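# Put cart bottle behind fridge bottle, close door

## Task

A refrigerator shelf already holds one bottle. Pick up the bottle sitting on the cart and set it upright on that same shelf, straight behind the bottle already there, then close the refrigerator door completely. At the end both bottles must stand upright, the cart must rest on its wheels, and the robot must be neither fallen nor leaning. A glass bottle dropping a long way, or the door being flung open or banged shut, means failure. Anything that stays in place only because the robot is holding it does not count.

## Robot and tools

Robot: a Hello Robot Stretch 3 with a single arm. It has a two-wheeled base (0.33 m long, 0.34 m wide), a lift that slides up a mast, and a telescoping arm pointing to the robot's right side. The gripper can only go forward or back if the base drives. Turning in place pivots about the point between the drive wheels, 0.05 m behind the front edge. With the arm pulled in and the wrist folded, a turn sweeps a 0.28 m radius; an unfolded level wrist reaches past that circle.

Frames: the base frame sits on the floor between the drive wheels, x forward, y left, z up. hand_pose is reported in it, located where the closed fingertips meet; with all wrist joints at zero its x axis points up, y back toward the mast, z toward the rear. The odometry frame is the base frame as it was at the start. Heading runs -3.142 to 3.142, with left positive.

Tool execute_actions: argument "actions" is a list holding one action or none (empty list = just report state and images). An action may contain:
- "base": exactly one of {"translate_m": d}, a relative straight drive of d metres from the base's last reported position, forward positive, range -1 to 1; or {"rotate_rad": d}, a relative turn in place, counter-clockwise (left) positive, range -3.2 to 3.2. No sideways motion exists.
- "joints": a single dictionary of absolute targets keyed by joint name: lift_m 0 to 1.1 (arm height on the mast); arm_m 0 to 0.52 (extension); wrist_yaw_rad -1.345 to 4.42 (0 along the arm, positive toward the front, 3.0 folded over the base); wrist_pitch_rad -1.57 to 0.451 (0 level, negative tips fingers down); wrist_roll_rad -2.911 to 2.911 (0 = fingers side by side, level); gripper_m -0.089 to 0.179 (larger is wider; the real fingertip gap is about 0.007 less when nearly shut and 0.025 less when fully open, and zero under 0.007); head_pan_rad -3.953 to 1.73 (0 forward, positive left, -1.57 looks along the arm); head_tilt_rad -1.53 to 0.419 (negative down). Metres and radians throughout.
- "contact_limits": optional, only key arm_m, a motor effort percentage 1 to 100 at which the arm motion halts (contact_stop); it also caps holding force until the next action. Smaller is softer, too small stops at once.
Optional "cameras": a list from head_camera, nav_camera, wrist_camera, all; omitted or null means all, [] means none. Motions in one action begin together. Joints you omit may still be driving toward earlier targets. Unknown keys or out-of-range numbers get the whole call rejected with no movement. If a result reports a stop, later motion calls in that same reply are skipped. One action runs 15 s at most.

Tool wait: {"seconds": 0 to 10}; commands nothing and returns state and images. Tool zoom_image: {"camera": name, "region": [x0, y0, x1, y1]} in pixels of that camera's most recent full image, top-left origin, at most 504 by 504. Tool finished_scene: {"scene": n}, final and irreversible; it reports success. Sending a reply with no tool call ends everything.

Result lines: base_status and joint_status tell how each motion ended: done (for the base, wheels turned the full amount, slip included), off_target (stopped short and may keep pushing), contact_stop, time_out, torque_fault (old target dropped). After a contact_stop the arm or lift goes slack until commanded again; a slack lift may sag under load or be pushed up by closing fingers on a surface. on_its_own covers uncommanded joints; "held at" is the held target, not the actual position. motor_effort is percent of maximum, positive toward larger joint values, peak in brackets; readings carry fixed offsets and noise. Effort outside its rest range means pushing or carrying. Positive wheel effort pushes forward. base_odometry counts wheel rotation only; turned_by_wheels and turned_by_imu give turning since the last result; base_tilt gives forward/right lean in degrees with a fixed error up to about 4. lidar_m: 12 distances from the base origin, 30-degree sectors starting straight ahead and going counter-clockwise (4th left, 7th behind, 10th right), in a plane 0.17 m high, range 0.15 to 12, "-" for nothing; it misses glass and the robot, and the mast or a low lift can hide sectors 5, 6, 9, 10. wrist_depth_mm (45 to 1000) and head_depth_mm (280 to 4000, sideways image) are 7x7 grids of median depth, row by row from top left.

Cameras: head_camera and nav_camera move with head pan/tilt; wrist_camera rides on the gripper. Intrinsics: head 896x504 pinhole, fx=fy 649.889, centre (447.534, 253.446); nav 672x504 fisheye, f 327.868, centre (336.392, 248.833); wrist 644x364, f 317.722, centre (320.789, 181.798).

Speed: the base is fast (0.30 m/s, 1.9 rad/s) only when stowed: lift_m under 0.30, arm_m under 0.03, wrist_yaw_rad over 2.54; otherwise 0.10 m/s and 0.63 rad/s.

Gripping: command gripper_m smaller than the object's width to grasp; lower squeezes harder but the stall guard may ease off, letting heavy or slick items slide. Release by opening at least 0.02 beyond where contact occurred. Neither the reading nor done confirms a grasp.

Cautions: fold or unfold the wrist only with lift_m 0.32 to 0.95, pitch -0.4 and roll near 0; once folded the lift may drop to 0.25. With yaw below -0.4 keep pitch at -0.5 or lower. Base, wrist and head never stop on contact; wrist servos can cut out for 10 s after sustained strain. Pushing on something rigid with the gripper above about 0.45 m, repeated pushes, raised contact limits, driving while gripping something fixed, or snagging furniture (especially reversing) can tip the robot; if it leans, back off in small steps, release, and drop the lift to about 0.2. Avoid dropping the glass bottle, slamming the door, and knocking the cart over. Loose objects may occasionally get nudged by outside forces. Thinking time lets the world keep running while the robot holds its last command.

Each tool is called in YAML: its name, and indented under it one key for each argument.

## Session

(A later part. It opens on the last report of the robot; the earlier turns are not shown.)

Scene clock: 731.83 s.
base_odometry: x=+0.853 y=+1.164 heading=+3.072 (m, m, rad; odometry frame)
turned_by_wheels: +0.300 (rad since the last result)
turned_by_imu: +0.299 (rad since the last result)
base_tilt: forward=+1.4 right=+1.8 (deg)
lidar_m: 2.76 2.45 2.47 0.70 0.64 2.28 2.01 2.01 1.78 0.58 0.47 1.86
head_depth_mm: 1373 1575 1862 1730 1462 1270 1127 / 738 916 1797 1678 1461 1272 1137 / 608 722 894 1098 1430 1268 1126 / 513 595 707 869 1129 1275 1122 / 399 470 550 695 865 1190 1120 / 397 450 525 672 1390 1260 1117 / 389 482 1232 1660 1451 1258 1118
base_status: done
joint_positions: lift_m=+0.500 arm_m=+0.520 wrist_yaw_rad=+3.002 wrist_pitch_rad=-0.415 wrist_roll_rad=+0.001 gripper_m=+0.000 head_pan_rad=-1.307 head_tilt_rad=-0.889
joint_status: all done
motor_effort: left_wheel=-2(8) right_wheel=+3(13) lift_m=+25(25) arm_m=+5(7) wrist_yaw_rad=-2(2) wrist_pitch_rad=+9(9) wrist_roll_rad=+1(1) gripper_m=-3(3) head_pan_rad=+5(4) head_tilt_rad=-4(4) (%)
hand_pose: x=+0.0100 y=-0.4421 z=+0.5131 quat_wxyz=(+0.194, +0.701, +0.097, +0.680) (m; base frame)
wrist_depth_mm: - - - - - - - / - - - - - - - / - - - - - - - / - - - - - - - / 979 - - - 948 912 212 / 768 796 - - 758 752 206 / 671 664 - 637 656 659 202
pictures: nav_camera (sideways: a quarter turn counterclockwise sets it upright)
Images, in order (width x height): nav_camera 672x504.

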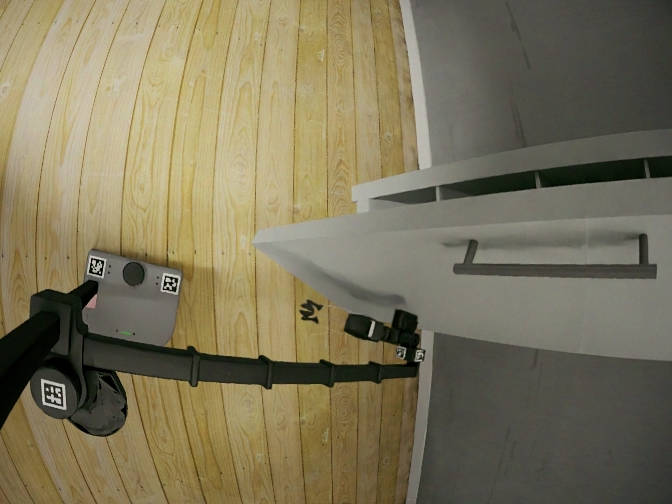

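execute_actions:
  actions:
    - {"base":{"rotate_rad":0.25}}
  cameras: []

execute_actions:
  actions:
    - {"base":{"translate_m":0.2}}
  cameras: ["nav_camera"]

execute_actions:
  actions:
    - {"base":{"translate_m":0.15}}
  cameras: ["nav_camera"]

Scene clock: 741.60 s.
base_odometry: x=+0.853 y=+1.164 heading=-2.962 (m, m, rad; odometry frame)
turned_by_wheels: +0.250 (rad since the last result)
turned_by_imu: +0.192 (rad since the last result)
base_tilt: forward=+1.3 right=+1.7 (deg)
lidar_m: 2.77 2.45 2.31 0.62 0.70 2.10 2.00 2.06 1.65 0.94 0.97 2.16
head_depth_mm: 775 886 1068 1717 1467 1274 1128 / 788 903 1056 1323 1459 1271 1134 / 805 922 1086 1321 1457 1268 1119 / 821 943 1111 1359 1454 1269 1122 / 838 964 1143 1401 1456 1266 1119 / 851 1056 1887 1696 1441 1259 1122 / 1474 1717 1948 1703 1441 1271 1119
base_status: done
joint_positions: lift_m=+0.500 arm_m=+0.520 wrist_yaw_rad=+2.997 wrist_pitch_rad=-0.415 wrist_roll_rad=+0.002 gripper_m=+0.000 head_pan_rad=-1.306 head_tilt_rad=-0.891
joint_status: not commanded
motor_effort: left_wheel=-2(42) right_wheel=+3(76) lift_m=+24(25) arm_m=+5(13) wrist_yaw_rad=+3(16) wrist_pitch_rad=+9(9) wrist_roll_rad=+1(1) gripper_m=-2(2) head_pan_rad=+4(4) head_tilt_rad=-4(4) (%)
hand_pose: x=+0.0111 y=-0.4423 z=+0.5131 quat_wxyz=(+0.196, +0.701, +0.096, +0.679) (m; base frame)
wrist_depth_mm: - - - - - - - / - - - - - - - / - - - - - - - / - - - - - - - / 934 972 - - 933 919 935 / 788 775 - - 771 741 760 / 662 683 - 631 649 650 644
pictures: none
No camera images: the call's "cameras" was empty. Leave "cameras" out to get every camera's image.

Scene clock: 744.60 s.
base_odometry: x=+0.656 y=+1.129 heading=-2.962 (m, m, rad; odometry frame)
turned_by_wheels: +0.000 (rad since the last result)
turned_by_imu: -0.001 (rad since the last result)
base_tilt: forward=+1.3 right=+1.8 (deg)
lidar_m: 2.57 2.26 2.29 0.78 0.74 2.29 2.19 2.26 0.98 0.93 1.60 2.13
head_depth_mm: 767 875 1023 1212 1426 1274 1131 / 782 894 1043 1309 1445 1274 1132 / 797 916 1075 1306 1454 1260 1119 / 801 951 1130 1384 1461 1263 1128 / 1408 1620 1905 1703 1455 1267 1126 / 1442 1657 1917 1694 1451 1262 1119 / 1456 1698 1943 1698 1444 1257 1110
base_status: done
joint_positions: lift_m=+0.500 arm_m=+0.520 wrist_yaw_rad=+2.997 wrist_pitch_rad=-0.415 wrist_roll_rad=+0.002 gripper_m=+0.000 head_pan_rad=-1.306 head_tilt_rad=-0.891
joint_status: not commanded
motor_effort: left_wheel=-3(5) right_wheel=+3(11) lift_m=+23(25) arm_m=+5(5) wrist_yaw_rad=+2(2) wrist_pitch_rad=+9(9) wrist_roll_rad=+1(1) gripper_m=-2(3) head_pan_rad=+4(4) head_tilt_rad=-3(4) (%)
hand_pose: x=+0.0111 y=-0.4423 z=+0.5131 quat_wxyz=(+0.196, +0.701, +0.096, +0.679) (m; base frame)
wrist_depth_mm: - - - - - - - / - - - - - - - / - - - - - - - / - - - - - - - / 932 954 - - 946 940 924 / 779 774 - - 769 758 757 / 669 680 - 642 660 648 662
pictures: nav_camera (sideways: a quarter turn counterclockwise sets it upright)
Images, in order (width x height): nav_camera 672x504.

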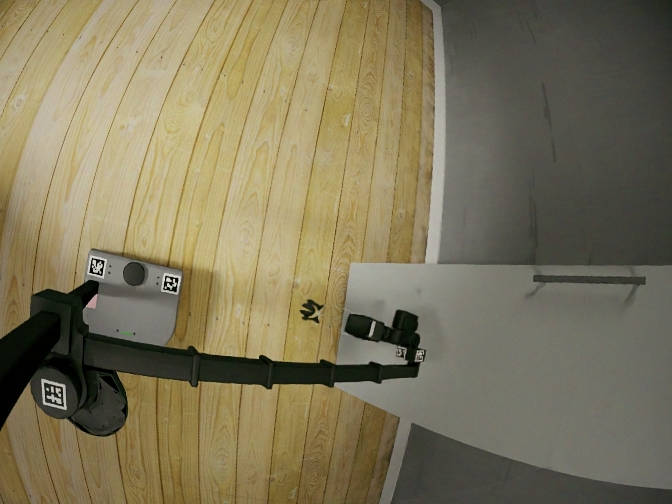

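Scene clock: 747.10 s.
base_odometry: x=+0.508 y=+1.102 heading=-2.962 (m, m, rad; odometry frame)
turned_by_wheels: +0.000 (rad since the last result)
turned_by_imu: -0.001 (rad since the last result)
base_tilt: forward=+1.3 right=+1.8 (deg)
lidar_m: 2.42 2.12 2.31 0.96 0.79 2.46 2.35 2.30 0.97 0.93 1.60 2.13
head_depth_mm: 766 869 1014 1206 1420 1273 1126 / 769 893 1042 1294 1440 1264 1130 / 1328 1486 1152 1387 1470 1268 1123 / 1377 1589 1857 1716 1458 1264 1124 / 1406 1613 1887 1701 1456 1262 1117 / 1435 1656 1921 1706 1452 1259 1119 / 1461 1692 1932 1702 1441 1261 1118
base_status: done
joint_positions: lift_m=+0.500 arm_m=+0.520 wrist_yaw_rad=+2.997 wrist_pitch_rad=-0.415 wrist_roll_rad=+0.002 gripper_m=+0.000 head_pan_rad=-1.306 head_tilt_rad=-0.891
joint_status: not commanded
motor_effort: left_wheel=-3(3) right_wheel=+3(12) lift_m=+24(24) arm_m=+5(5) wrist_yaw_rad=+2(2) wrist_pitch_rad=+9(9) wrist_roll_rad=+1(1) gripper_m=-3(3) head_pan_rad=+4(4) head_tilt_rad=-4(4) (%)
hand_pose: x=+0.0110 y=-0.4423 z=+0.5132 quat_wxyz=(+0.196, +0.701, +0.096, +0.679) (m; base frame)
wrist_depth_mm: - - - - - - - / - - - - - - - / - - - - - - - / - - - - - - - / 960 989 - - 963 909 947 / 812 781 - - 792 765 731 / 680 669 - 649 674 653 651
pictures: nav_camera (sideways: a quarter turn counterclockwise sets it upright)
Images, in order (width x height): nav_camera 672x504.

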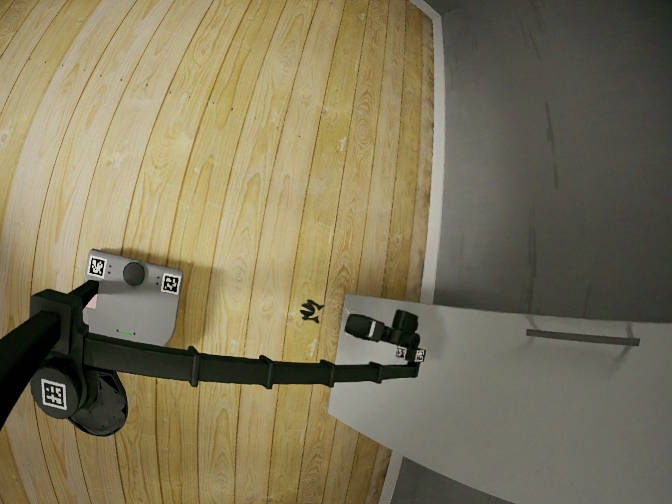

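execute_actions:
  actions:
    - {"base":{"translate_m":-0.05},"joints":{"arm_m":0.3,"wrist_yaw_rad":0,"wrist_pitch_rad":0,"lift_m":0.4}}
  cameras: []

execute_actions:
  actions:
    - {"joints":{"arm_m":0.52},"contact_limits":{"arm_m":15}}

Scene clock: 754.87 s.
base_odometry: x=+0.557 y=+1.111 heading=-2.962 (m, m, rad; odometry frame)
turned_by_wheels: +0.000 (rad since the last result)
turned_by_imu: +0.001 (rad since the last result)
base_tilt: forward=+1.3 right=+1.9 (deg)
lidar_m: 2.47 2.17 2.31 0.90 0.85 2.40 2.30 2.30 0.97 0.93 1.60 2.14
head_depth_mm: 767 875 1026 1222 1426 1274 1126 / 779 897 1047 1256 1464 1244 1148 / 810 932 1074 1291 1469 1270 1114 / 1380 1596 1866 1720 1451 1263 1115 / 1404 1618 1896 1696 1461 1264 1118 / 1436 1659 1903 1714 1458 1260 1117 / 1459 1700 1949 1694 1450 1262 1108
base_status: done
joint_positions: lift_m=+0.400 arm_m=+0.300 wrist_yaw_rad=+0.003 wrist_pitch_rad=-0.022 wrist_roll_rad=+0.002 gripper_m=+0.000 head_pan_rad=-1.306 head_tilt_rad=-0.891
joint_status: all done
motor_effort: left_wheel=-2(7) right_wheel=+4(7) lift_m=+19(20) arm_m=-5(7) wrist_yaw_rad=-2(3) wrist_pitch_rad=+12(14) wrist_roll_rad=+1(1) gripper_m=-2(2) head_pan_rad=+4(4) head_tilt_rad=-3(3) (%)
hand_pose: x=-0.0207 y=-0.7009 z=+0.5092 quat_wxyz=(+0.707, +0.009, -0.708, -0.007) (m; base frame)
wrist_depth_mm: 875 912 355 361 367 364 375 / 924 906 364 369 375 377 378 / 911 930 376 374 379 386 395 / 953 957 381 382 395 400 402 / - - 386 389 402 405 413 / - - 393 - 408 415 422 / 894 908 409 415 421 427 439
pictures: none
No camera images: the call's "cameras" was empty. Leave "cameras" out to get every camera's image.

Scene clock: 757.63 s.
base_odometry: x=+0.557 y=+1.111 heading=-2.962 (m, m, rad; odometry frame)
turned_by_wheels: +0.000 (rad since the last result)
turned_by_imu: +0.001 (rad since the last result)
base_tilt: forward=+1.3 right=+1.7 (deg)
lidar_m: 2.47 2.17 2.30 0.90 0.85 2.42 2.30 2.31 0.98 0.93 1.60 2.13
head_depth_mm: 764 878 1023 1221 1419 1269 1124 / 780 895 1046 1188 1455 1262 - / 810 929 1070 1294 1460 1263 1120 / 1385 1587 1867 1704 1451 1268 1119 / 1402 1622 1889 1700 1452 1267 1117 / 1438 1666 1912 1695 1448 1261 1118 / 1459 1702 1950 1699 1437 1257 1118
base_status: not commanded
joint_positions: lift_m=+0.400 arm_m=+0.513 wrist_yaw_rad=+0.003 wrist_pitch_rad=-0.023 wrist_roll_rad=+0.002 gripper_m=+0.000 head_pan_rad=-1.306 head_tilt_rad=-0.891
joint_status: arm_m contact_stop (moved +0.212 of +0.220)
on_its_own: arm_m is slack since a contact_stop, until your next command for it (your +0.520 is given up)
motor_effort: left_wheel=-1(3) right_wheel=+0(3) lift_m=+19(19) arm_m=+0(17) wrist_yaw_rad=-2(2) wrist_pitch_rad=+13(15) wrist_roll_rad=+1(1) gripper_m=-3(2) head_pan_rad=+4(4) head_tilt_rad=-4(4) (%)
contact_limits: arm_m 15 (drawing in: default 32, maximum 52; extending or still: default 44, maximum 71)
hand_pose: x=-0.0208 y=-0.9132 z=+0.5090 quat_wxyz=(+0.707, +0.009, -0.708, -0.007) (m; base frame)
wrist_depth_mm: 156 159 161 163 166 168 171 / 160 163 165 168 170 171 175 / 163 166 168 170 173 176 179 / 167 169 172 173 177 181 183 / 172 173 175 178 182 185 188 / 175 178 180 - 185 191 194 / 182 181 185 189 192 197 198
pictures: head_camera (sideways: a quarter turn clockwise sets it upright), nav_camera (sideways: a quarter turn counterclockwise sets it upright), wrist_camera
Images, in order (width x height): head_camera 896x504, nav_camera 672x504, wrist_camera 644x364.

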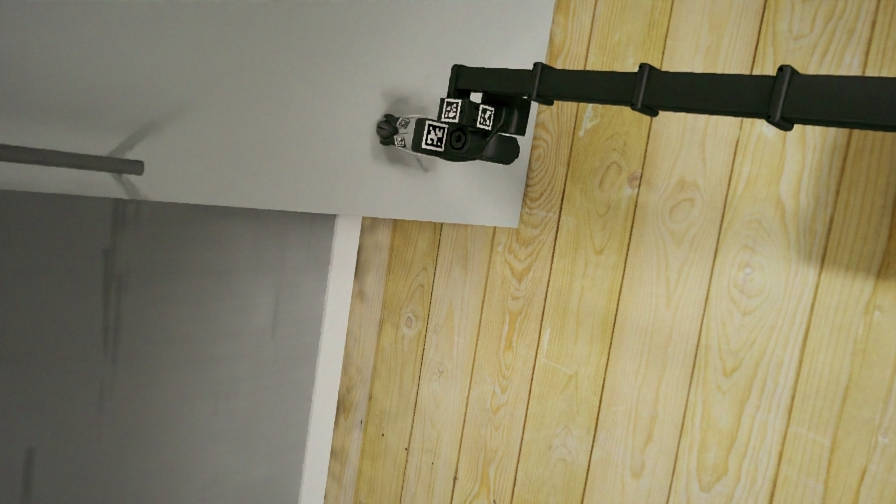

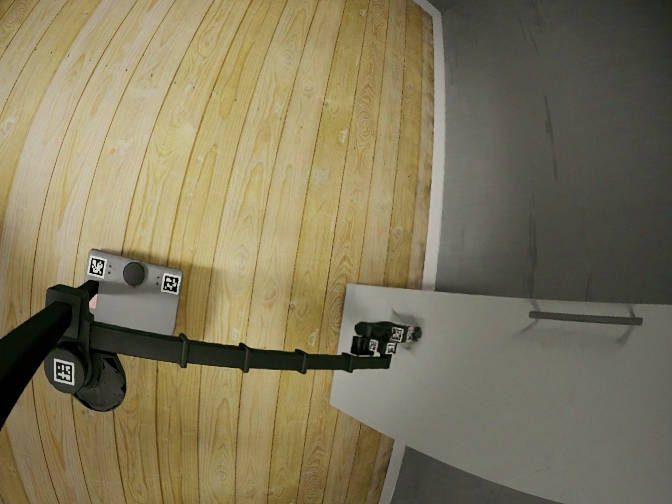

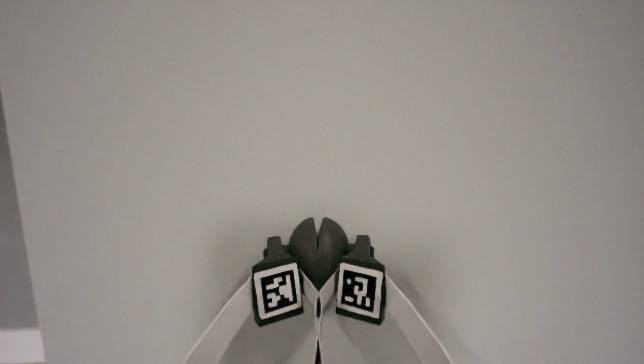

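execute_actions:
  actions:
    - {"joints":{"arm_m":0.46}}
  cameras: []

finished_scene:
  scene: 1

Scene clock: 762.07 s.
base_odometry: x=+0.557 y=+1.111 heading=-2.962 (m, m, rad; odometry frame)
turned_by_wheels: +0.000 (rad since the last result)
turned_by_imu: +0.001 (rad since the last result)
base_tilt: forward=+1.3 right=+1.8 (deg)
lidar_m: 2.47 2.17 2.30 0.90 0.85 2.41 2.30 2.30 0.97 0.93 1.60 2.13
head_depth_mm: 768 876 1021 1223 1417 1268 1122 / 779 893 1046 1210 1416 1263 - / 814 929 1068 1286 1456 1267 1120 / 1372 1595 1867 1684 1456 1261 1120 / 1407 1634 1908 1694 1455 1264 1112 / 1433 1664 1908 1702 1445 1260 1120 / 1453 1696 1938 1711 1447 1259 1114
base_status: not commanded
joint_positions: lift_m=+0.400 arm_m=+0.460 wrist_yaw_rad=+0.002 wrist_pitch_rad=-0.022 wrist_roll_rad=+0.002 gripper_m=+0.000 head_pan_rad=-1.306 head_tilt_rad=-0.891
joint_status: all done
motor_effort: left_wheel=-1(2) right_wheel=+2(2) lift_m=+19(19) arm_m=-5(2) wrist_yaw_rad=-2(2) wrist_pitch_rad=+12(13) wrist_roll_rad=+1(1) gripper_m=-2(2) head_pan_rad=+4(3) head_tilt_rad=-4(4) (%)
hand_pose: x=-0.0208 y=-0.8609 z=+0.5092 quat_wxyz=(+0.707, +0.009, -0.708, -0.007) (m; base frame)
wrist_depth_mm: 744 205 206 212 214 217 221 / 768 209 212 216 219 222 227 / 760 215 218 222 226 229 231 / 787 221 224 226 229 234 238 / 822 224 229 232 237 239 243 / 827 231 232 - 242 246 251 / 839 236 241 244 247 253 258
pictures: none
No camera images: the call's "cameras" was empty. Leave "cameras" out to get every camera's image.

The scene is finished: the task was done.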